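# Open the tagged valve by its stated turns

## Task

Every valve begins closed, and exactly one carries a tag on a chain. Turn that tagged valve open by the number of full turns written on the tag, and leave every other valve closed. The result must hold on its own once the robot lets go; anything the robot is touching at the end must not sink when released. Nothing may be pushed or knocked off the table.

## Robot and tools

Robot: two arms, left_arm and right_arm, each with six revolute joints and a parallel gripper. The names are labels only, not sides of a picture. In the shared scene frame the origin sits on the table surface midway between the arms, +x runs out over the table, +z is up, and left_arm is mounted on the +y side. Positions are in metres.

Tool execute_actions, argument actions: a list holding one item or nothing. An empty list sends no command and just returns the state plus camera images. An action item is {"rows": [...], "steps": n}, with n from 4 to 15 (default 15), each step lasting 1/30 s. A wait item is {"steps": n} with no rows, n up to 300; it commands nothing. Optional pictures: true adds images to an action or wait result. A refused call moves nothing.

Each row is one list of 14 numbers covering both arms, even if only one arm should move: left_arm waist, shoulder, elbow, wrist pitch, wrist yaw, wrist roll, gripper opening, then the same seven for right_arm. Joint values are absolute target angles in radians in each joint's own coordinates (the same numbers the Joint positions line prints), not offsets. Rows apply one per step; if there are fewer rows than steps, the final row is held. Stated ranges per arm: waist -2.880 to 2.880, shoulder 0.000 to 3.142, elbow 0.000 to 3.019, wrist pitch -1.693 to 1.571, wrist yaw -1.571 to 1.571, wrist roll -2.094 to 2.094. True ends may differ by up to 0.019 rad. A target beyond an end by more than 0.019 rad that is also farther out than the current angle gets the call refused; a target past the true end is clipped there, and the result may print "joint sent to its limit" (possibly about an earlier action). Missing that line does not prove there is room left. Gripper opening is an absolute value from -1 (closed) to +1 (fully open, 0.094 m between pads).

Motion limits: each step the sent target stays within a lead of the measured angle: 0.264 rad waist, 0.32 shoulder, 0.276 elbow, 0.33 wrist pitch, 0.186 wrist yaw, 0.522 wrist roll. Targets that would shift a gripper more than 70 mm from its measured spot in one step are scaled back toward the current angles. So large moves need several actions. Arms keep heading to the last row while you think or wait, until everything nearly stops or a step is HELD; then only a new action resumes travel. Results are sampled 4 steps before an action ends; those final steps run afterwards, and the simulation keeps going during your reply.

Result lines: the state line gives per arm end_effector_position (metres, scene frame) and end_effector_quat_wxyz. That point lies between the pads, about 1 cm behind the fingertips; the fingers point along the gripper's +z and close along its y. Printed positions can be off, more when reaching far. Joint positions and Joint velocities list each arm's six joints (rad, rad/s) then pad gap (m, m/s). grip_measured is the measured opening on the command scale; each gripper reads up to about 1 mm off, consistently. Joint torques follow joint order without the gripper; they include offsets, scale factors, friction and noise, and are nonzero in free air. "joint command not followed" means a clearance check altered or blocked targets; HELD marks steps where your row was partly or wholly not sent.

Gripping: fingers go to the commanded opening (except near ±1). To hold something, command about 0.03 below grip_measured; smaller margins hold gently. Pad force tops out around 50 to 62 N, less on thin parts under about 2 mm, with a brief spike on first contact.

zoom_image: camera (cam_head_left, cam_head_right, cam_left_wrist, cam_right_wrist) and region [x0, y0, x1, y1] in pixels of that camera's last full 896x504 image, origin top-left, at most 504 by 504. Use it to read the tag and see valve handles.

finished_scene: scene (integer, the current scene number). Replying without any tool call ends everything.

Cautions: count full turns of the tagged valve carefully and do not nudge other valves. Release the handle and leave nothing supported only by the gripper. Avoid drops, slams, hard pushes, knocking things off the table, and arms striking or pressing each other. Objects may occasionally be bumped by outside pushes. Holding loads heats motors: MOTOR HOT appears from 85 °C, and at 100 °C an OVER-TEMPERATURE FAULT makes that arm go limp until cooled. Prefer smooth, economical motions.

Each tool is called after "Emit:" by a JSON object that holds its "op" and its "data".

## Session

Emit:
{"op": "execute_actions", "data": {"actions": []}}

Scene clock: 0.00 s of 5350.00 s.
left_arm: end_effector_position=(+0.4937, +0.3304, +0.4743) grip_measured=+1.000 end_effector_quat_wxyz=(+0.699, +0.020, +0.715, -0.030) | right_arm: end_effector_position=(+0.0993, -0.5650, +0.2504) grip_measured=+1.000 end_effector_quat_wxyz=(-0.042, +0.994, +0.098, -0.024)
Joint positions: left_arm=[-0.004  1.064  1.026  0.016  0.013 -0.014  0.094] | right_arm=[-1.279  1.31   1.26  -1.613  0.031  1.662  0.094]
Joint velocities: left_arm=[-0.005 -0.005 -0.007 -0.022  0.007 -0.022  0.   ] | right_arm=[-0.005 -0.015  0.002 -0.007  0.022  0.007  0.   ]
Joint torques (N m, as the arm reports them, + toward a larger angle): no reading

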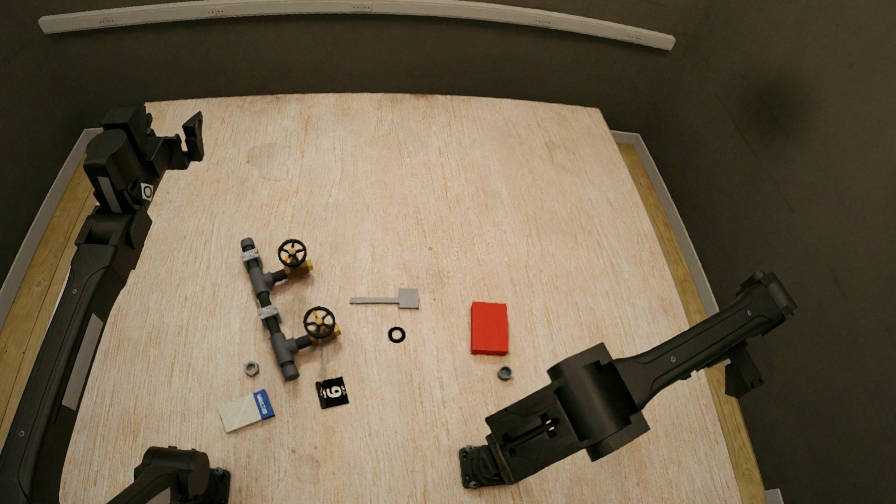

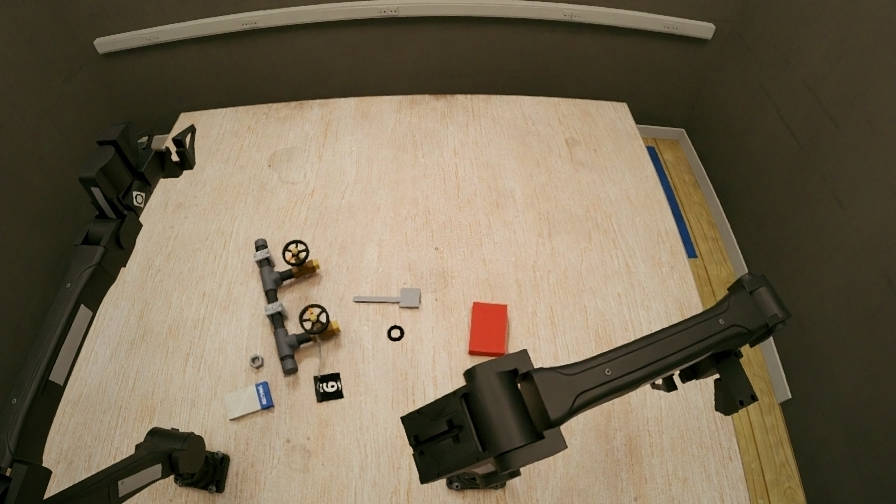

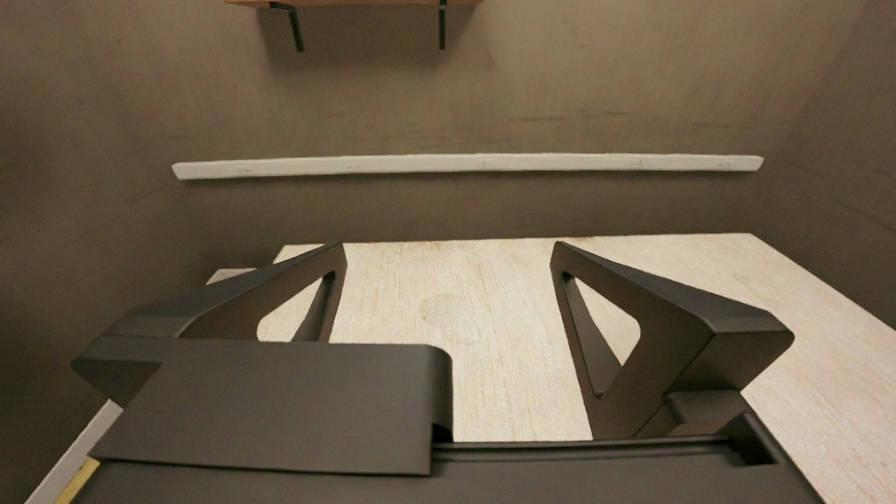

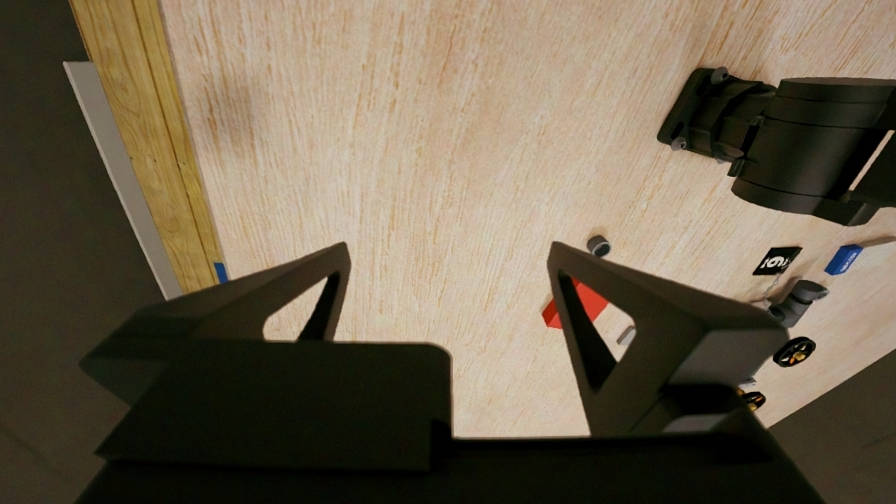

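Emit:
{"op": "execute_actions", "data": {"actions": [{"rows":[[0,1.064,1.026,0.016,0,0,1,0.83,1.532,1.245,-1.25,0,0,1]]}]}}

Emit:
{"op": "execute_actions", "data": {"actions": [{"steps":40}], "pictures": true}}

Scene clock: 0.50 s of 5350.00 s.
left_arm: end_effector_position=(+0.4937, +0.3323, +0.4712) grip_measured=+1.000 end_effector_quat_wxyz=(+0.697, +0.018, +0.716, -0.025) | right_arm: end_effector_position=(+0.2709, -0.5726, +0.1721) grip_measured=+1.000 end_effector_quat_wxyz=(+0.001, +0.856, +0.517, -0.006)
Joint positions: left_arm=[-0.004  1.064  1.021  0.016  0.003 -0.01   0.094] | right_arm=[-0.903  1.501  1.25  -1.318  0.012  1.147  0.094]
Joint velocities: left_arm=[ 0.015 -0.015  0.002  0.002  0.081 -0.081  0.   ] | right_arm=[ 1.441  0.415 -0.09   0.383 -0.007 -1.663  0.   ]
Joint torques (N m, as the arm reports them, + toward a larger angle): left_arm=[ 0.22 -7.51  9.4   1.59 -0.16  0.14] | right_arm=[  1.75 -13.75   7.34   0.77  -0.11  -0.14]
Steps of this call (steps 1 to 4: nothing new was sent; steps 5 to 15: the first 11 steps of this action). Readings (joint positions):
5: left_arm=[-0.004 1.064 1.026 0.016 0.009 -0.013] | right_arm=[-1.272 1.314 1.259 -1.597 0.030 1.632]
6: left_arm=[-0.004 1.064 1.025 0.016 0.005 -0.013] | right_arm=[-1.256 1.321 1.259 -1.561 0.028 1.591]
8: left_arm=[-0.004 1.064 1.023 0.016 0.003 -0.011] | right_arm=[-1.198 1.355 1.259 -1.484 0.024 1.507]
12: left_arm=[-0.004 1.064 1.021 0.016 0.003 -0.011] | right_arm=[-1.043 1.447 1.256 -1.368 0.015 1.312]
15: the state above

Scene clock: 1.83 s of 5350.00 s.
left_arm: end_effector_position=(+0.4937, +0.3323, +0.4712) grip_measured=+1.000 end_effector_quat_wxyz=(+0.697, +0.018, +0.716, -0.024) | right_arm: end_effector_position=(+0.3037, +0.1018, +0.1542) grip_measured=+1.000 end_effector_quat_wxyz=(+0.004, -0.400, +0.916, +0.003)
Joint positions: left_arm=[-0.004  1.064  1.021  0.016  0.003 -0.01   0.094] | right_arm=[ 0.844  1.537  1.242 -1.266 -0.003  0.015  0.094]
Joint velocities: left_arm=[-0.024 -0.024  0.002  0.002 -0.007  0.007  0.   ] | right_arm=[-0.269 -0.015  0.002 -0.012 -0.007 -0.007  0.   ]
Joint torques (N m, as the arm reports them, + toward a larger angle): left_arm=[ 0.2  -7.8   9.42  1.57 -0.16  0.16] | right_arm=[  0.65 -13.26   7.35   1.22   0.2   -0.2 ]
Kept back: nothing.
Steps of this call (steps 1 to 4: the last 4 steps of your previous action; steps 5 to 40: the robot went on to your last target). Readings (joint positions):
1: left_arm=[-0.004 1.064 1.021 0.016 0.003 -0.010] | right_arm=[-0.853 1.514 1.247 -1.307 0.011 1.090]
2: left_arm=[-0.004 1.064 1.021 0.016 0.003 -0.010] | right_arm=[-0.802 1.524 1.245 -1.299 0.010 1.033]
4: left_arm=[-0.004 1.064 1.021 0.016 0.003 -0.010] | right_arm=[-0.696 1.535 1.242 -1.288 0.009 0.919]
8: left_arm=[-0.004 1.064 1.021 0.016 0.003 -0.010] | right_arm=[-0.478 1.537 1.242 -1.278 0.007 0.691]
40: the state above

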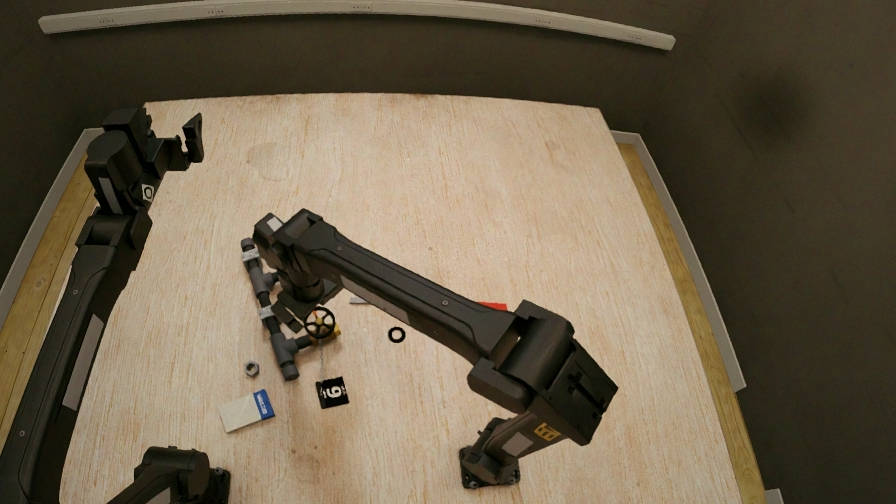

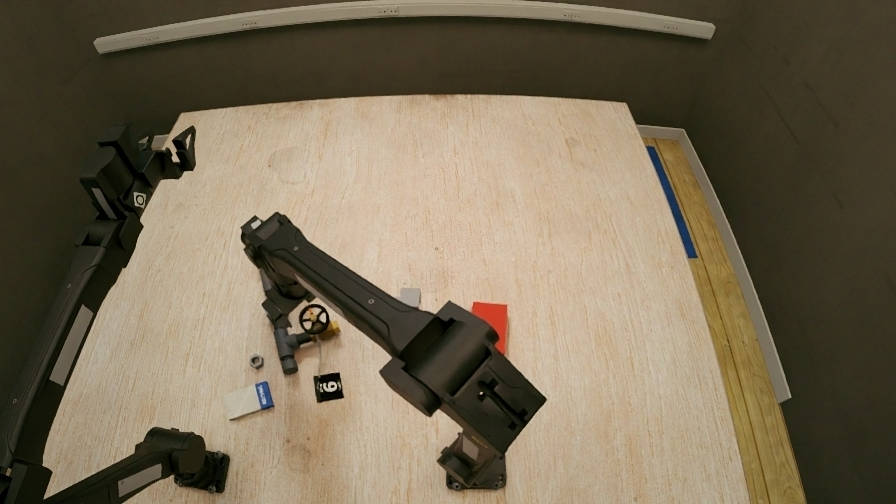

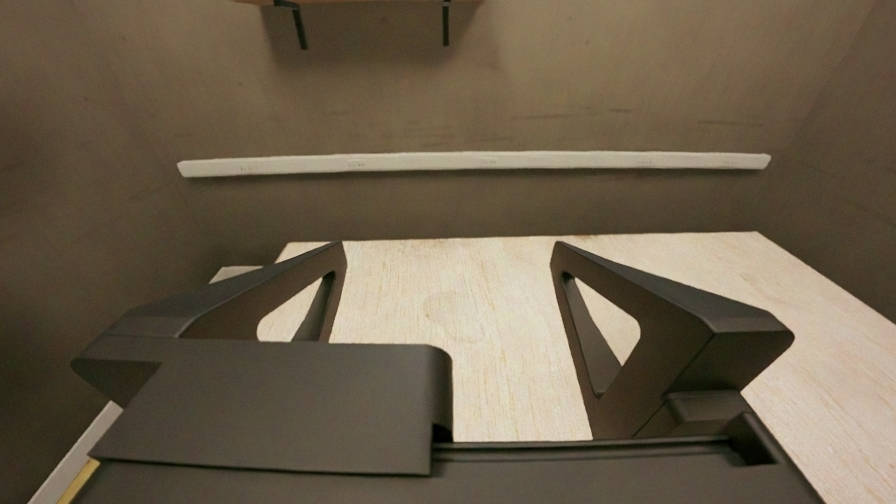

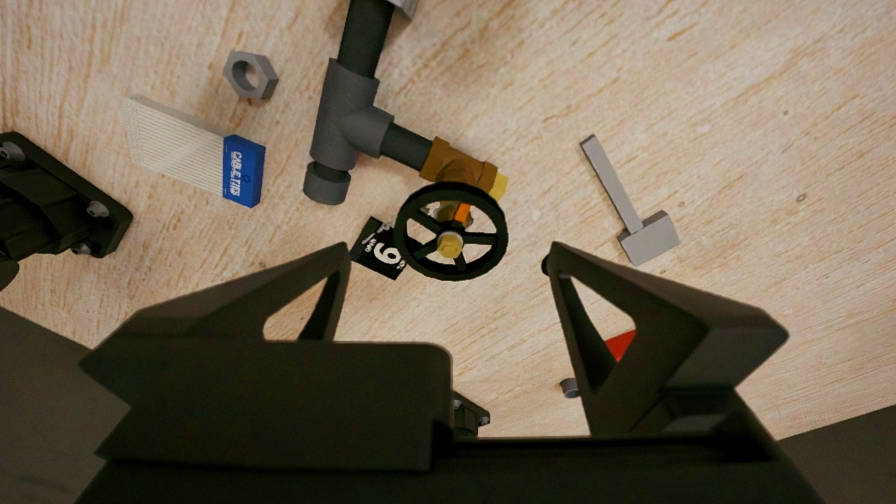

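Emit:
{"op": "execute_actions", "data": {"actions": [{"rows":[[0,1.064,1.026,0.016,0,0,1,0.853,1.535,1.185,-1.19,0,1.58,1]]}]}}

Emit:
{"op": "execute_actions", "data": {"actions": [{"steps":20}], "pictures": true}}

Scene clock: 2.33 s of 5350.00 s.
left_arm: end_effector_position=(+0.4937, +0.3323, +0.4712) grip_measured=+1.000 end_effector_quat_wxyz=(+0.697, +0.018, +0.716, -0.024) | right_arm: end_effector_position=(+0.2962, +0.0942, +0.1313) grip_measured=+1.000 end_effector_quat_wxyz=(-0.001, +0.114, +0.994, +0.001)
Joint positions: left_arm=[-0.004  1.064  1.021  0.016  0.003 -0.01   0.094] | right_arm=[ 0.846  1.535  1.176 -1.21  -0.003  1.068  0.094]
Joint velocities: left_arm=[-0.005 -0.005 -0.017 -0.002 -0.022  0.066  0.   ] | right_arm=[-0.015  0.005  0.007  0.017 -0.051  2.85   0.   ]
Joint torques (N m, as the arm reports them, + toward a larger angle): left_arm=[ 0.19 -7.76  9.32  1.61 -0.15  0.15] | right_arm=[  1.08 -12.96   7.64   1.33   0.27   0.03]
Steps of this call (steps 1 to 4: the robot went on to your last target; steps 5 to 15: the first 11 steps of this action). Readings (joint positions):
5: left_arm=[-0.004 1.064 1.021 0.016 0.003 -0.010] | right_arm=[0.830 1.537 1.234 -1.254 -0.003 0.089]
6: left_arm=[-0.004 1.064 1.021 0.016 0.003 -0.010] | right_arm=[0.833 1.535 1.222 -1.234 -0.003 0.187]
8: left_arm=[-0.004 1.064 1.021 0.016 0.003 -0.010] | right_arm=[0.839 1.535 1.195 -1.216 -0.003 0.383]
12: left_arm=[-0.004 1.064 1.021 0.016 0.003 -0.010] | right_arm=[0.846 1.535 1.176 -1.215 -0.003 0.774]
15: the state above

Scene clock: 3.00 s of 5350.00 s.
left_arm: end_effector_position=(+0.4937, +0.3323, +0.4712) grip_measured=+1.000 end_effector_quat_wxyz=(+0.697, +0.018, +0.716, -0.024) | right_arm: end_effector_position=(+0.2962, +0.0942, +0.1313) grip_measured=+1.000 end_effector_quat_wxyz=(-0.001, +0.354, +0.935, +0.001)
Joint positions: left_arm=[-0.004  1.064  1.021  0.016  0.003 -0.01   0.094] | right_arm=[ 0.846  1.535  1.176 -1.21  -0.003  1.563  0.094]
Joint velocities: left_arm=[-0.005 -0.005 -0.007 -0.002 -0.007  0.037  0.   ] | right_arm=[-0.024  0.015 -0.017 -0.002 -0.037 -0.066  0.   ]
Joint torques (N m, as the arm reports them, + toward a larger angle): left_arm=[ 0.2  -7.74  9.36  1.61 -0.15  0.16] | right_arm=[  0.9  -12.3    7.55   1.31   0.29   0.07]
Kept back: nothing.
Steps of this call (steps 1 to 4: the last 4 steps of your previous action; steps 5 to 20: the robot went on to your last target). Readings (joint positions):
1: left_arm=[-0.004 1.064 1.021 0.016 0.003 -0.010] | right_arm=[0.846 1.535 1.176 -1.210 -0.003 1.164]
2: left_arm=[-0.004 1.064 1.021 0.016 0.003 -0.010] | right_arm=[0.846 1.535 1.176 -1.210 -0.003 1.246]
4: left_arm=[-0.004 1.064 1.021 0.016 0.003 -0.010] | right_arm=[0.846 1.535 1.176 -1.210 -0.003 1.363]
8: left_arm=[-0.004 1.064 1.021 0.016 0.003 -0.010] | right_arm=[0.846 1.535 1.176 -1.210 -0.003 1.485]
20: the state above

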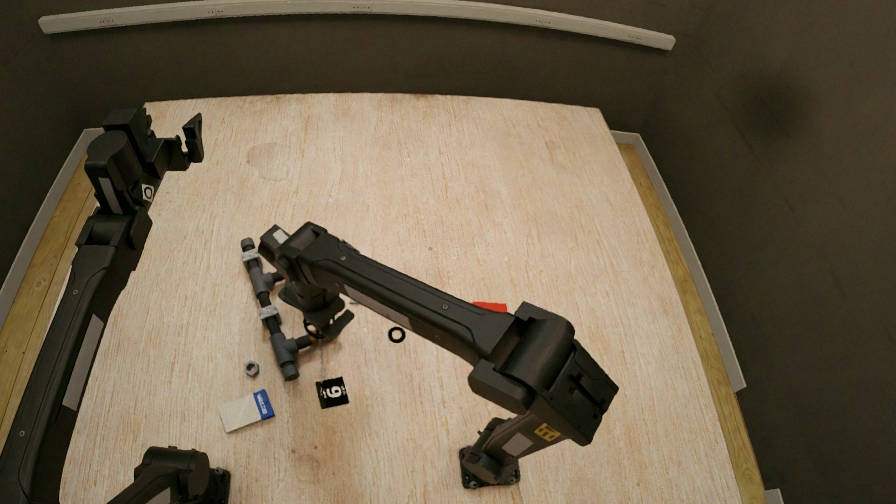

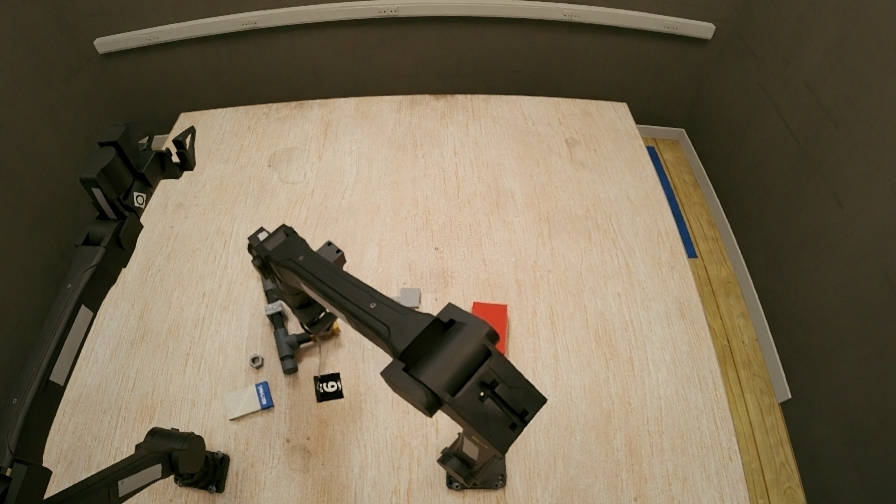

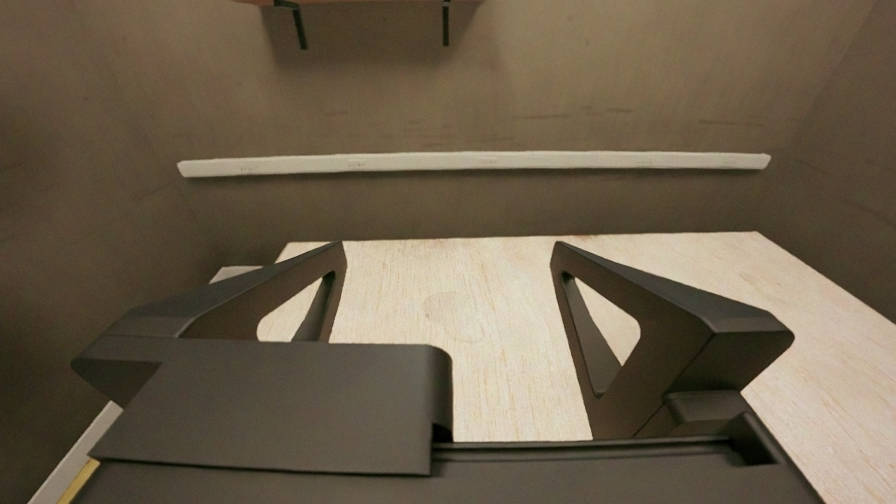

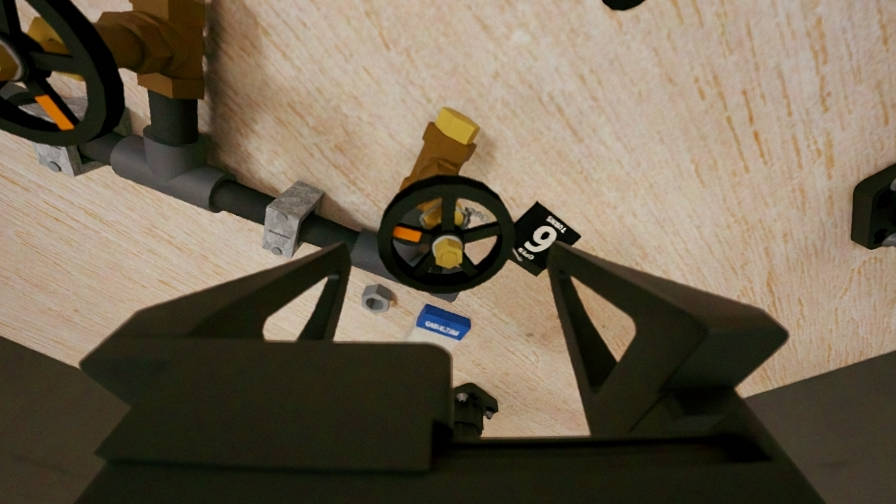

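Emit:
{"op": "execute_actions", "data": {"actions": [{"rows":[[0,1.064,1.026,0.016,0,0,1,0.83,1.57,1.152,-1.13,0,2.05,0.9]]}]}}

Emit:
{"op": "execute_actions", "data": {"actions": [{"rows":[[0,1.064,1.026,0.016,0,0,1,0.83,1.57,1.152,-1.13,0,2.05,0.6],[0,1.064,1.026,0.016,0,0,1,0.83,1.57,1.152,-1.13,0,2.05,0.5],[0,1.064,1.026,0.016,0,0,1,0.83,1.57,1.152,-1.13,0,2.05,0.42],[0,1.064,1.026,0.016,0,0,1,0.83,1.57,1.152,-1.13,0,2.05,0.36],[0,1.064,1.026,0.016,0,0,1,0.83,1.57,1.152,-1.13,0,2.05,0.3],[0,1.064,1.026,0.016,0,0,1,0.83,1.57,1.152,-1.13,0,2.05,0.25]]}], "pictures": true}}

Scene clock: 3.60 s of 5350.00 s.
left_arm: end_effector_position=(+0.4937, +0.3323, +0.4712) grip_measured=+1.000 end_effector_quat_wxyz=(+0.697, +0.018, +0.716, -0.024) | right_arm: end_effector_position=(+0.3003, +0.0951, +0.1108) grip_measured=+0.902 end_effector_quat_wxyz=(-0.001, +0.549, +0.836, +0.004)
Joint positions: left_arm=[-0.004  1.064  1.021  0.016  0.003 -0.01   0.094] | right_arm=[ 0.84   1.561  1.148 -1.151 -0.003  1.997  0.089]
Joint velocities: left_arm=[ 0.005 -0.015  0.007  0.007  0.022  0.022  0.   ] | right_arm=[-0.005 -0.005 -0.022  0.017  0.022  0.344  0.001]
Joint torques (N m, as the arm reports them, + toward a larger angle): left_arm=[ 0.14 -7.71  9.43  1.6  -0.14  0.15] | right_arm=[ -0.53 -11.68   7.01   1.22   0.28   0.04]
Steps of this call (steps 1 to 7: the robot went on to your last target; steps 8 to 18: the first 11 steps of this action). Readings (joint positions):
8: left_arm=[-0.004 1.064 1.021 0.016 0.003 -0.010] | right_arm=[0.845 1.536 1.172 -1.199 -0.003 1.637]
9: left_arm=[-0.004 1.064 1.021 0.016 0.003 -0.010] | right_arm=[0.845 1.536 1.167 -1.180 -0.003 1.719]
11: left_arm=[-0.004 1.064 1.021 0.016 0.003 -0.010] | right_arm=[0.843 1.543 1.158 -1.159 -0.003 1.835]
15: left_arm=[-0.004 1.064 1.021 0.016 0.003 -0.010] | right_arm=[0.840 1.558 1.148 -1.151 -0.003 1.956]
18: the state above

Scene clock: 4.10 s of 5350.00 s.
left_arm: end_effector_position=(+0.4937, +0.3323, +0.4712) grip_measured=+1.000 end_effector_quat_wxyz=(+0.697, +0.018, +0.716, -0.024) | right_arm: end_effector_position=(+0.2985, +0.0943, +0.1092) grip_measured=+0.360 end_effector_quat_wxyz=(-0.004, +0.563, +0.826, +0.002)
Joint positions: left_arm=[-0.004  1.064  1.021  0.016  0.003 -0.01   0.094] | right_arm=[ 0.84   1.561  1.143 -1.151 -0.008  2.031  0.064]
Joint velocities: left_arm=[-0.005 -0.005 -0.017  0.002 -0.051  0.007  0.   ] | right_arm=[ 0.005  0.005 -0.002 -0.012 -0.022 -0.081 -0.001]
Joint torques (N m, as the arm reports them, + toward a larger angle): left_arm=[ 0.15 -7.83  9.34  1.61 -0.15  0.15] | right_arm=[ -0.29 -11.88   7.32   1.26   0.5    0.17]
Steps of this call (steps 1 to 4: the last 4 steps of your previous action; steps 5 to 15: the first 11 steps of this action). Readings (joint positions):
5: left_arm=[-0.004 1.064 1.021 0.016 0.003 -0.010] | right_arm=[0.840 1.561 1.148 -1.149 -0.003 2.025]
6: left_arm=[-0.004 1.064 1.021 0.016 0.003 -0.010] | right_arm=[0.840 1.561 1.148 -1.149 -0.003 2.028]
8: left_arm=[-0.004 1.064 1.021 0.016 0.003 -0.010] | right_arm=[0.840 1.561 1.143 -1.151 -0.006 2.031]
12: left_arm=[-0.004 1.064 1.021 0.016 0.003 -0.010] | right_arm=[0.840 1.561 1.143 -1.151 -0.008 2.031]
15: the state above

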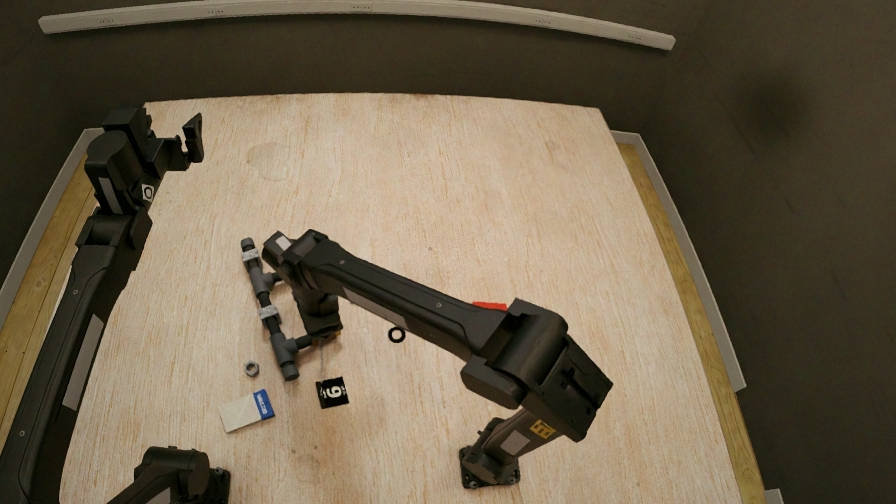

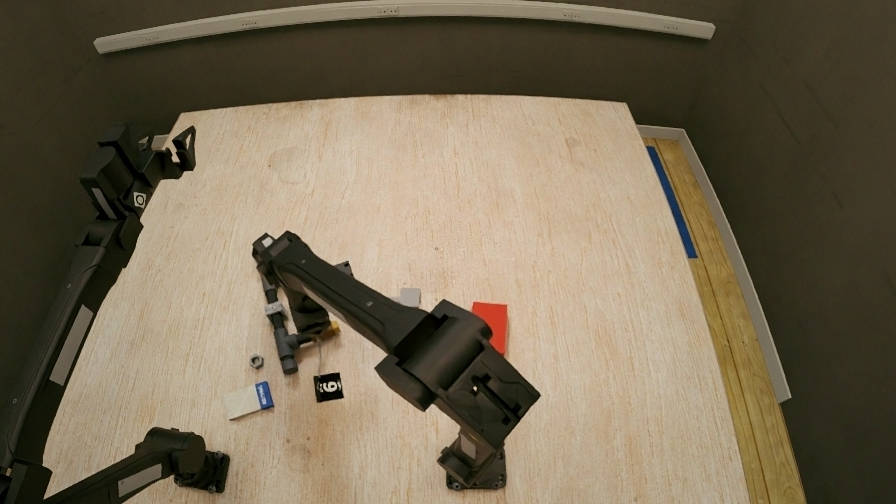

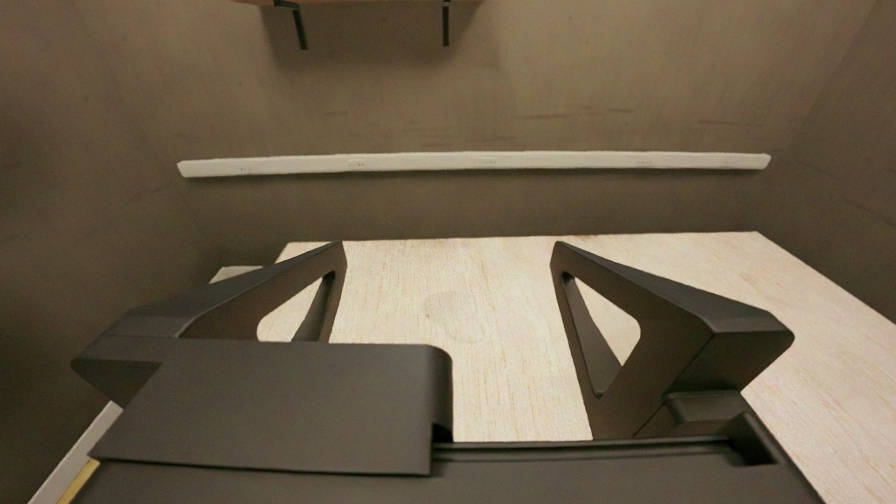

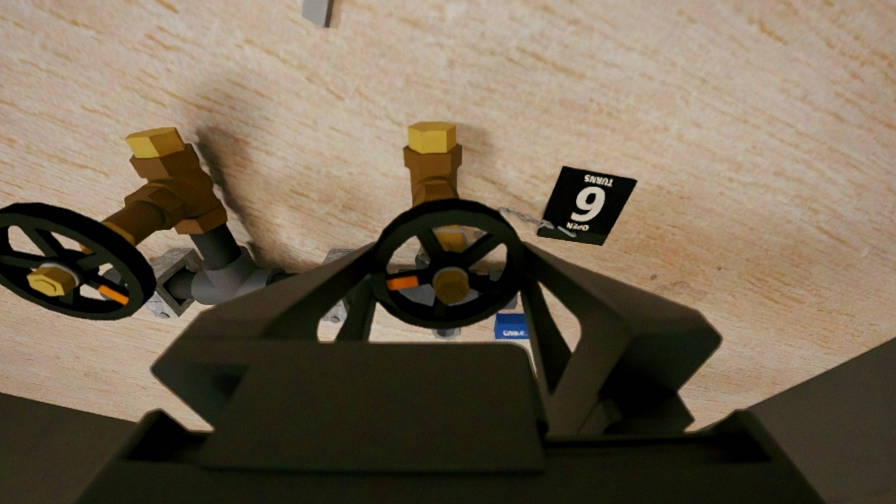

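Emit:
{"op": "execute_actions", "data": {"actions": [{"rows":[[0,1.064,1.026,0.016,0,0,1,0.837,1.565,1.152,-1.13,0,-2.05,0.32]],"steps":4}]}}

Emit:
{"op": "execute_actions", "data": {"actions": [{"steps":50}], "pictures": true}}

Emit:
{"op": "execute_actions", "data": {"actions": [{"rows":[[0,1.064,1.026,0.016,0,0,1,0.837,1.565,1.152,-1.13,0,-2.0,0.7],[0,1.064,1.026,0.016,0,0,1,0.837,1.565,1.152,-1.13,0,-2.0,0.7],[0,1.064,1.026,0.016,0,0,1,0.837,1.565,1.152,-1.13,0,-2.0,0.7],[0,1.064,1.026,0.016,0,0,1,0.837,1.565,1.152,-1.13,0,2.05,0.7]],"steps":4}]}}

Emit:
{"op": "execute_actions", "data": {"actions": [{"steps":50}]}}

Emit:
{"op": "execute_actions", "data": {"actions": [{"rows":[[0,1.064,1.026,0.016,0,0,1,0.837,1.565,1.152,-1.13,0,2,0.5],[0,1.064,1.026,0.016,0,0,1,0.837,1.565,1.152,-1.13,0,2,0.42],[0,1.064,1.026,0.016,0,0,1,0.837,1.565,1.152,-1.13,0,2,0.32],[0,1.064,1.026,0.016,0,0,1,0.837,1.565,1.152,-1.13,0,2,0.32],[0,1.064,1.026,0.016,0,0,1,0.837,1.565,1.152,-1.13,0,2,0.32],[0,1.064,1.026,0.016,0,0,1,0.837,1.565,1.152,-1.13,0,-2.05,0.32]],"steps":6}]}}

Emit:
{"op": "execute_actions", "data": {"actions": [{"steps":53}], "pictures": true}}

Scene clock: 4.43 s of 5350.00 s.
left_arm: end_effector_position=(+0.4937, +0.3323, +0.4712) grip_measured=+1.000 end_effector_quat_wxyz=(+0.697, +0.018, +0.716, -0.024) | right_arm: end_effector_position=(+0.2985, +0.0943, +0.1092) grip_measured=+0.360 end_effector_quat_wxyz=(-0.004, +0.563, +0.826, +0.002)
Joint positions: left_arm=[-0.004  1.064  1.021  0.016  0.003 -0.01   0.094] | right_arm=[ 0.84   1.561  1.143 -1.151 -0.008  2.031  0.064]
Joint velocities: left_arm=[-0.005 -0.015  0.007 -0.017 -0.051  0.007  0.   ] | right_arm=[-0.015 -0.015  0.002 -0.007 -0.022  0.095 -0.002]
Joint torques (N m, as the arm reports them, + toward a larger angle): left_arm=[ 0.21 -7.76  9.38  1.6  -0.16  0.15] | right_arm=[ -0.33 -11.91   7.33   1.27   0.51   0.17]
Kept back: the last 4 steps of this action.
Steps of this call (steps 1 to 4: the last 4 steps of your previous action; steps 5 to 10: the robot went on to your last target). Readings (joint positions):
1: left_arm=[-0.004 1.064 1.021 0.016 0.003 -0.010] | right_arm=[0.840 1.561 1.143 -1.151 -0.008 2.031]
2: left_arm=[-0.004 1.064 1.021 0.016 0.003 -0.010] | right_arm=[0.840 1.561 1.143 -1.151 -0.008 2.031]
4: left_arm=[-0.004 1.064 1.021 0.016 0.003 -0.010] | right_arm=[0.840 1.561 1.143 -1.151 -0.008 2.031]
8: left_arm=[-0.004 1.064 1.021 0.016 0.003 -0.010] | right_arm=[0.840 1.561 1.143 -1.151 -0.008 2.031]
10: the state above

Scene clock: 6.10 s of 5350.00 s.
left_arm: end_effector_position=(+0.4937, +0.3323, +0.4712) grip_measured=+1.000 end_effector_quat_wxyz=(+0.697, +0.018, +0.716, -0.024) | right_arm: end_effector_position=(+0.2969, +0.0951, +0.1045) grip_measured=+0.346 end_effector_quat_wxyz=(+0.002, +0.982, -0.190, +0.002)
Joint positions: left_arm=[-0.004  1.064  1.021  0.016  0.003 -0.01   0.094] | right_arm=[ 0.849  1.567  1.138 -1.143  0.006 -1.916  0.063]
Joint velocities: left_arm=[ 0.005 -0.005 -0.002 -0.007 -0.022 -0.007  0.   ] | right_arm=[-0.005 -0.015 -0.007 -0.002 -0.007 -0.447 -0.001]
Joint torques (N m, as the arm reports them, + toward a larger angle): left_arm=[ 0.08 -7.91  9.38  1.6  -0.15  0.16] | right_arm=[ -0.46 -12.87   7.73   0.96  -0.3   -0.83]
Kept back: nothing.
Steps of this call (steps 1 to 4: the last 4 steps of your previous action; steps 5 to 50: the robot went on to your last target). Readings (joint positions):
1: left_arm=[-0.004 1.064 1.021 0.016 0.003 -0.010] | right_arm=[0.840 1.561 1.143 -1.151 -0.009 1.967]
2: left_arm=[-0.004 1.064 1.021 0.016 0.003 -0.010] | right_arm=[0.840 1.561 1.143 -1.151 -0.009 1.880]
4: left_arm=[-0.004 1.064 1.021 0.016 0.003 -0.010] | right_arm=[0.840 1.561 1.143 -1.151 -0.009 1.704]
8: left_arm=[-0.004 1.064 1.021 0.016 0.003 -0.010] | right_arm=[0.840 1.561 1.143 -1.151 -0.008 1.359]
50: the state above

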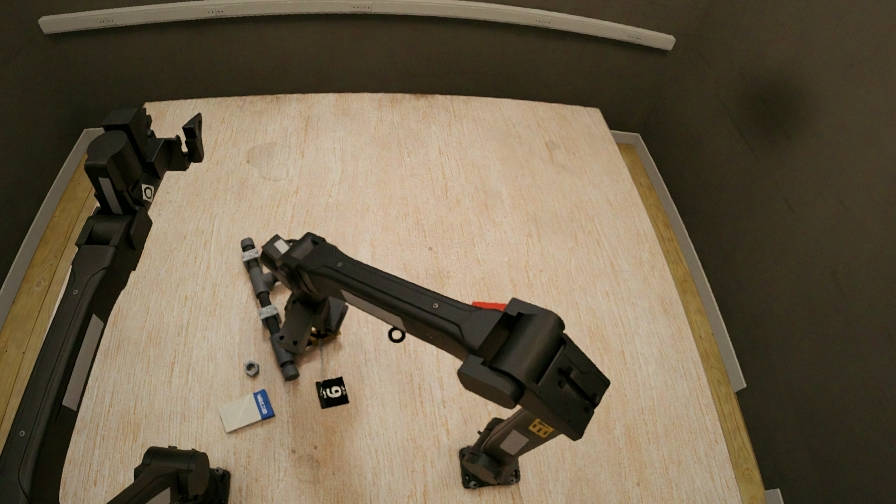

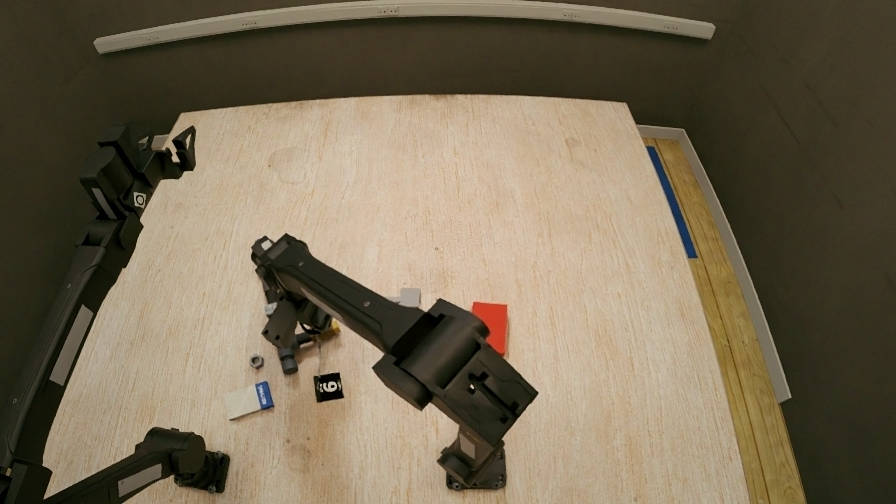

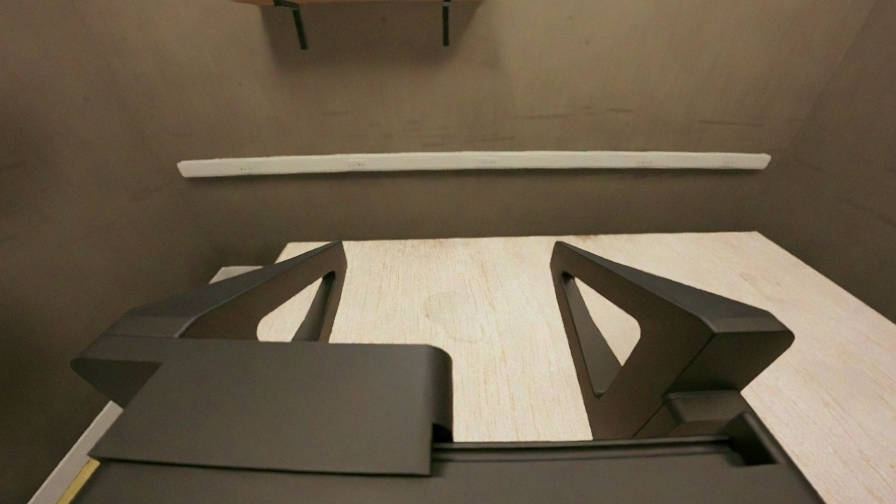

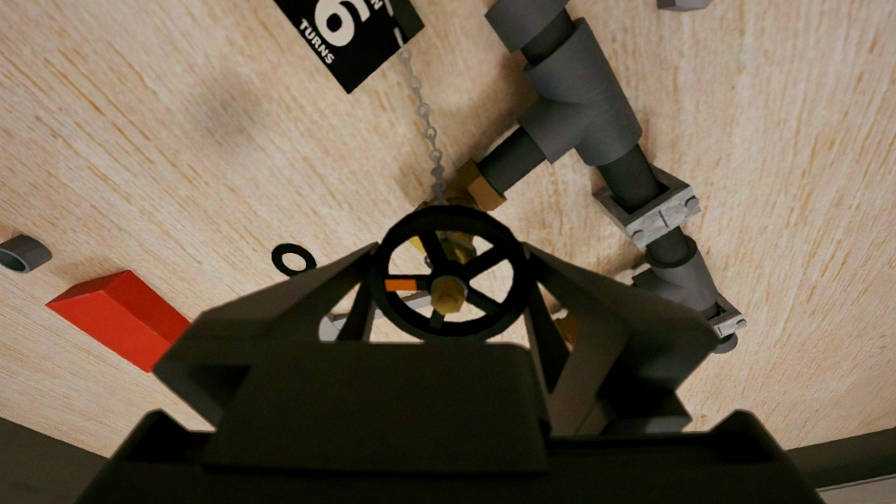

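Scene clock: 6.13 s of 5350.00 s.
left_arm: end_effector_position=(+0.4937, +0.3323, +0.4712) grip_measured=+1.000 end_effector_quat_wxyz=(+0.697, +0.018, +0.716, -0.024) | right_arm: end_effector_position=(+0.2970, +0.0951, +0.1045) grip_measured=+0.346 end_effector_quat_wxyz=(+0.002, +0.983, -0.184, +0.002)
Joint positions: left_arm=[-0.004  1.064  1.021  0.016  0.003 -0.01   0.094] | right_arm=[ 0.849  1.567  1.138 -1.143  0.006 -1.929  0.063]
Joint velocities: left_arm=[ 0.015 -0.005  0.002 -0.007  0.007 -0.007  0.   ] | right_arm=[-0.005  0.015 -0.012  0.012 -0.066 -0.286 -0.001]
Joint torques (N m, as the arm reports them, + toward a larger angle): left_arm=[ 0.24 -7.76  9.34  1.6  -0.15  0.16] | right_arm=[ -0.55 -12.85   7.76   0.89  -0.32  -0.83]
Kept back: the last 4 steps of this action.
Steps of this call (step 1: the robot went on to your last target). Readings (joint positions):
1: the state above

Scene clock: 7.80 s of 5350.00 s.
left_arm: end_effector_position=(+0.4937, +0.3323, +0.4712) grip_measured=+1.000 end_effector_quat_wxyz=(+0.697, +0.018, +0.716, -0.024) | right_arm: end_effector_position=(+0.2974, +0.0947, +0.1045) grip_measured=+0.698 end_effector_quat_wxyz=(+0.002, +0.546, +0.838, -0.001)
Joint positions: left_arm=[-0.004  1.064  1.021  0.016  0.003 -0.01   0.094] | right_arm=[ 0.847  1.567  1.138 -1.143  0.004  1.997  0.08 ]
Joint velocities: left_arm=[ 0.005 -0.005 -0.012 -0.017 -0.022 -0.007  0.   ] | right_arm=[-0.015 -0.005 -0.002  0.002 -0.037  0.256  0.001]
Joint torques (N m, as the arm reports them, + toward a larger angle): left_arm=[ 0.31 -7.7   9.35  1.62 -0.15  0.16] | right_arm=[ -0.31 -13.05   7.78   0.95  -0.02   0.08]
Kept back: nothing.
Steps of this call (steps 1 to 4: the last 4 steps of your previous action; steps 5 to 50: the robot went on to your last target). Readings (joint positions):
1: left_arm=[-0.004 1.064 1.021 0.016 0.003 -0.010] | right_arm=[0.849 1.567 1.138 -1.143 0.006 -1.938]
2: left_arm=[-0.004 1.064 1.021 0.016 0.003 -0.010] | right_arm=[0.848 1.567 1.138 -1.143 0.005 -1.949]
4: left_arm=[-0.004 1.064 1.021 0.016 0.003 -0.010] | right_arm=[0.847 1.567 1.138 -1.143 0.004 -1.883]
8: left_arm=[-0.004 1.064 1.021 0.016 0.003 -0.010] | right_arm=[0.847 1.567 1.138 -1.143 0.004 -1.491]
50: the state above

Scene clock: 7.87 s of 5350.00 s.
left_arm: end_effector_position=(+0.4937, +0.3323, +0.4712) grip_measured=+1.000 end_effector_quat_wxyz=(+0.697, +0.018, +0.716, -0.024) | right_arm: end_effector_position=(+0.2974, +0.0947, +0.1045) grip_measured=+0.472 end_effector_quat_wxyz=(+0.002, +0.547, +0.837, -0.001)
Joint positions: left_arm=[-0.004  1.064  1.021  0.016  0.003 -0.01   0.094] | right_arm=[ 0.847  1.567  1.138 -1.143  0.004  1.999  0.069]
Joint velocities: left_arm=[-0.005 -0.005 -0.007 -0.002 -0.007  0.051  0.   ] | right_arm=[-0.005 -0.005 -0.012 -0.007 -0.051  0.037 -0.103]
Joint torques (N m, as the arm reports them, + toward a larger angle): left_arm=[ 0.12 -7.89  9.38  1.6  -0.16  0.15] | right_arm=[ -0.31 -13.11   7.72   0.91   0.    -0.03]
Steps of this call (steps 1 to 2: the first 2 steps of this action). Readings (joint positions):
1: left_arm=[-0.004 1.064 1.021 0.016 0.003 -0.010] | right_arm=[0.847 1.567 1.138 -1.143 0.004 1.999]
2: the state above

Scene clock: 9.63 s of 5350.00 s.
left_arm: end_effector_position=(+0.4937, +0.3323, +0.4712) grip_measured=+1.000 end_effector_quat_wxyz=(+0.697, +0.018, +0.716, -0.024) | right_arm: end_effector_position=(+0.2977, +0.0952, +0.0990) grip_measured=+0.329 end_effector_quat_wxyz=(+0.003, +0.983, -0.183, -0.001)
Joint positions: left_arm=[-0.004  1.064  1.021  0.016  0.003 -0.01   0.094] | right_arm=[ 0.846  1.578  1.135 -1.134  0.001 -1.934  0.062]
Joint velocities: left_arm=[ 0.005 -0.015  0.012  0.022 -0.022  0.007  0.   ] | right_arm=[ 0.015  0.005 -0.017  0.007  0.081 -0.418  0.   ]
Joint torques (N m, as the arm reports them, + toward a larger angle): left_arm=[ 0.1  -7.79  9.37  1.58 -0.16  0.16] | right_arm=[ -0.2  -13.84   7.89   0.6   -0.1   -0.77]
Kept back: nothing.
Steps of this call (steps 1 to 4: the last 4 steps of your previous action; steps 5 to 53: the robot went on to your last target). Readings (joint positions):
1: left_arm=[-0.004 1.064 1.021 0.016 0.003 -0.010] | right_arm=[0.847 1.567 1.138 -1.143 0.004 1.999]
2: left_arm=[-0.004 1.064 1.021 0.016 0.003 -0.010] | right_arm=[0.847 1.567 1.138 -1.142 0.004 1.999]
4: left_arm=[-0.004 1.064 1.021 0.016 0.003 -0.010] | right_arm=[0.846 1.567 1.138 -1.142 0.003 1.929]
8: left_arm=[-0.004 1.064 1.021 0.016 0.003 -0.010] | right_arm=[0.845 1.567 1.138 -1.142 0.000 1.575]
53: the state above

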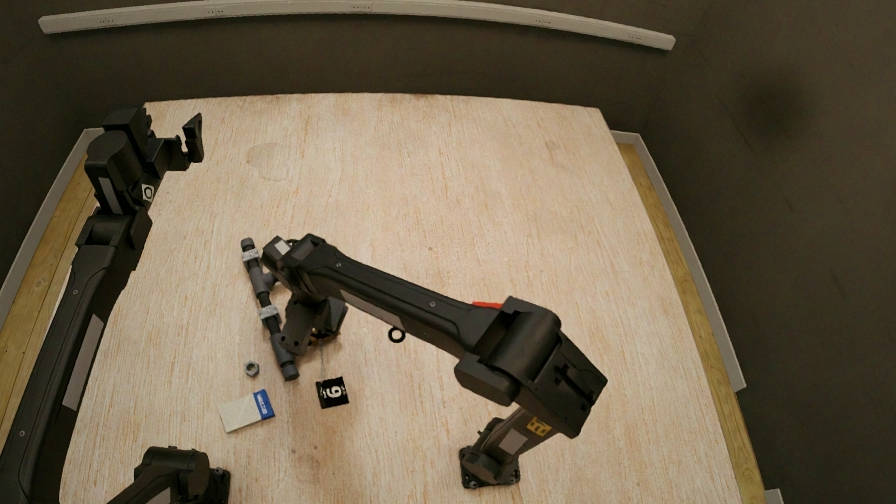

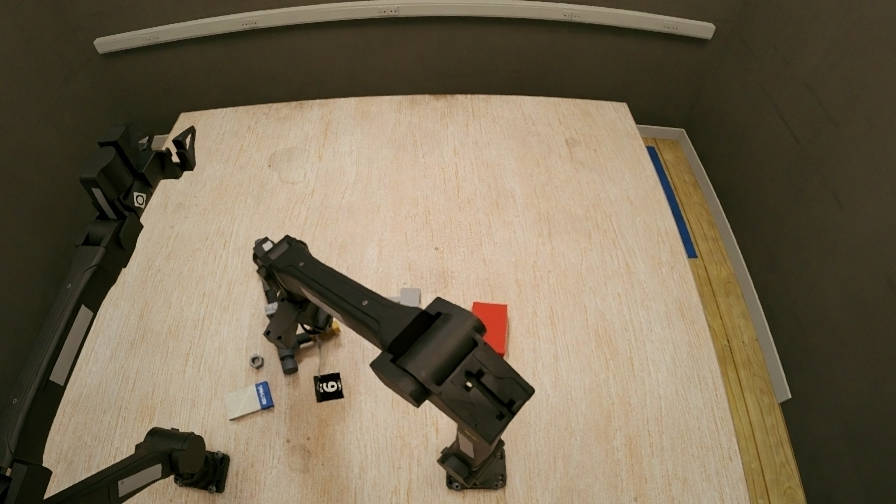

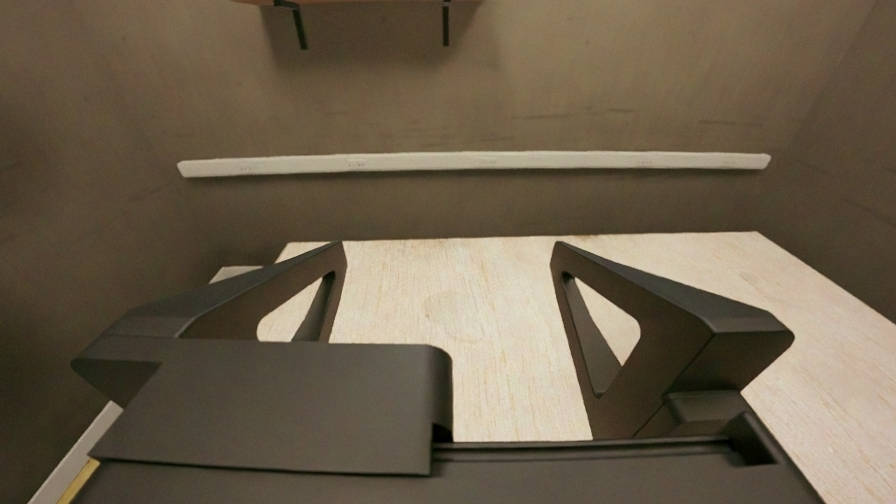

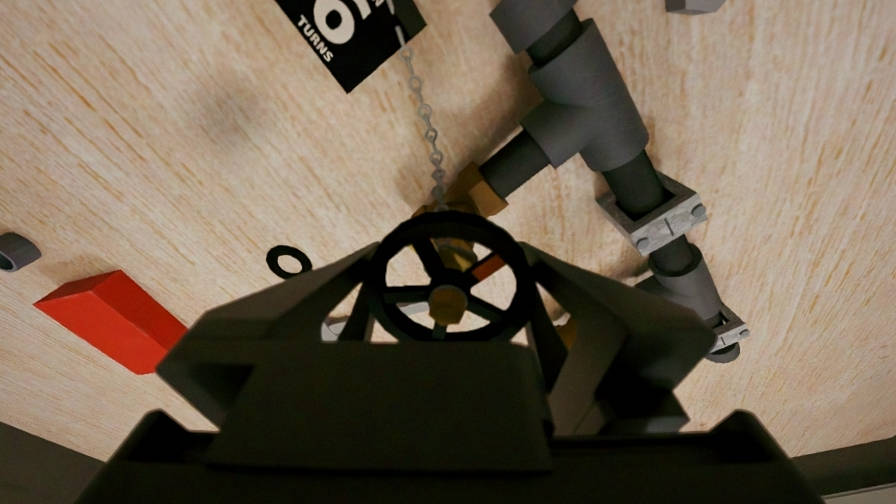

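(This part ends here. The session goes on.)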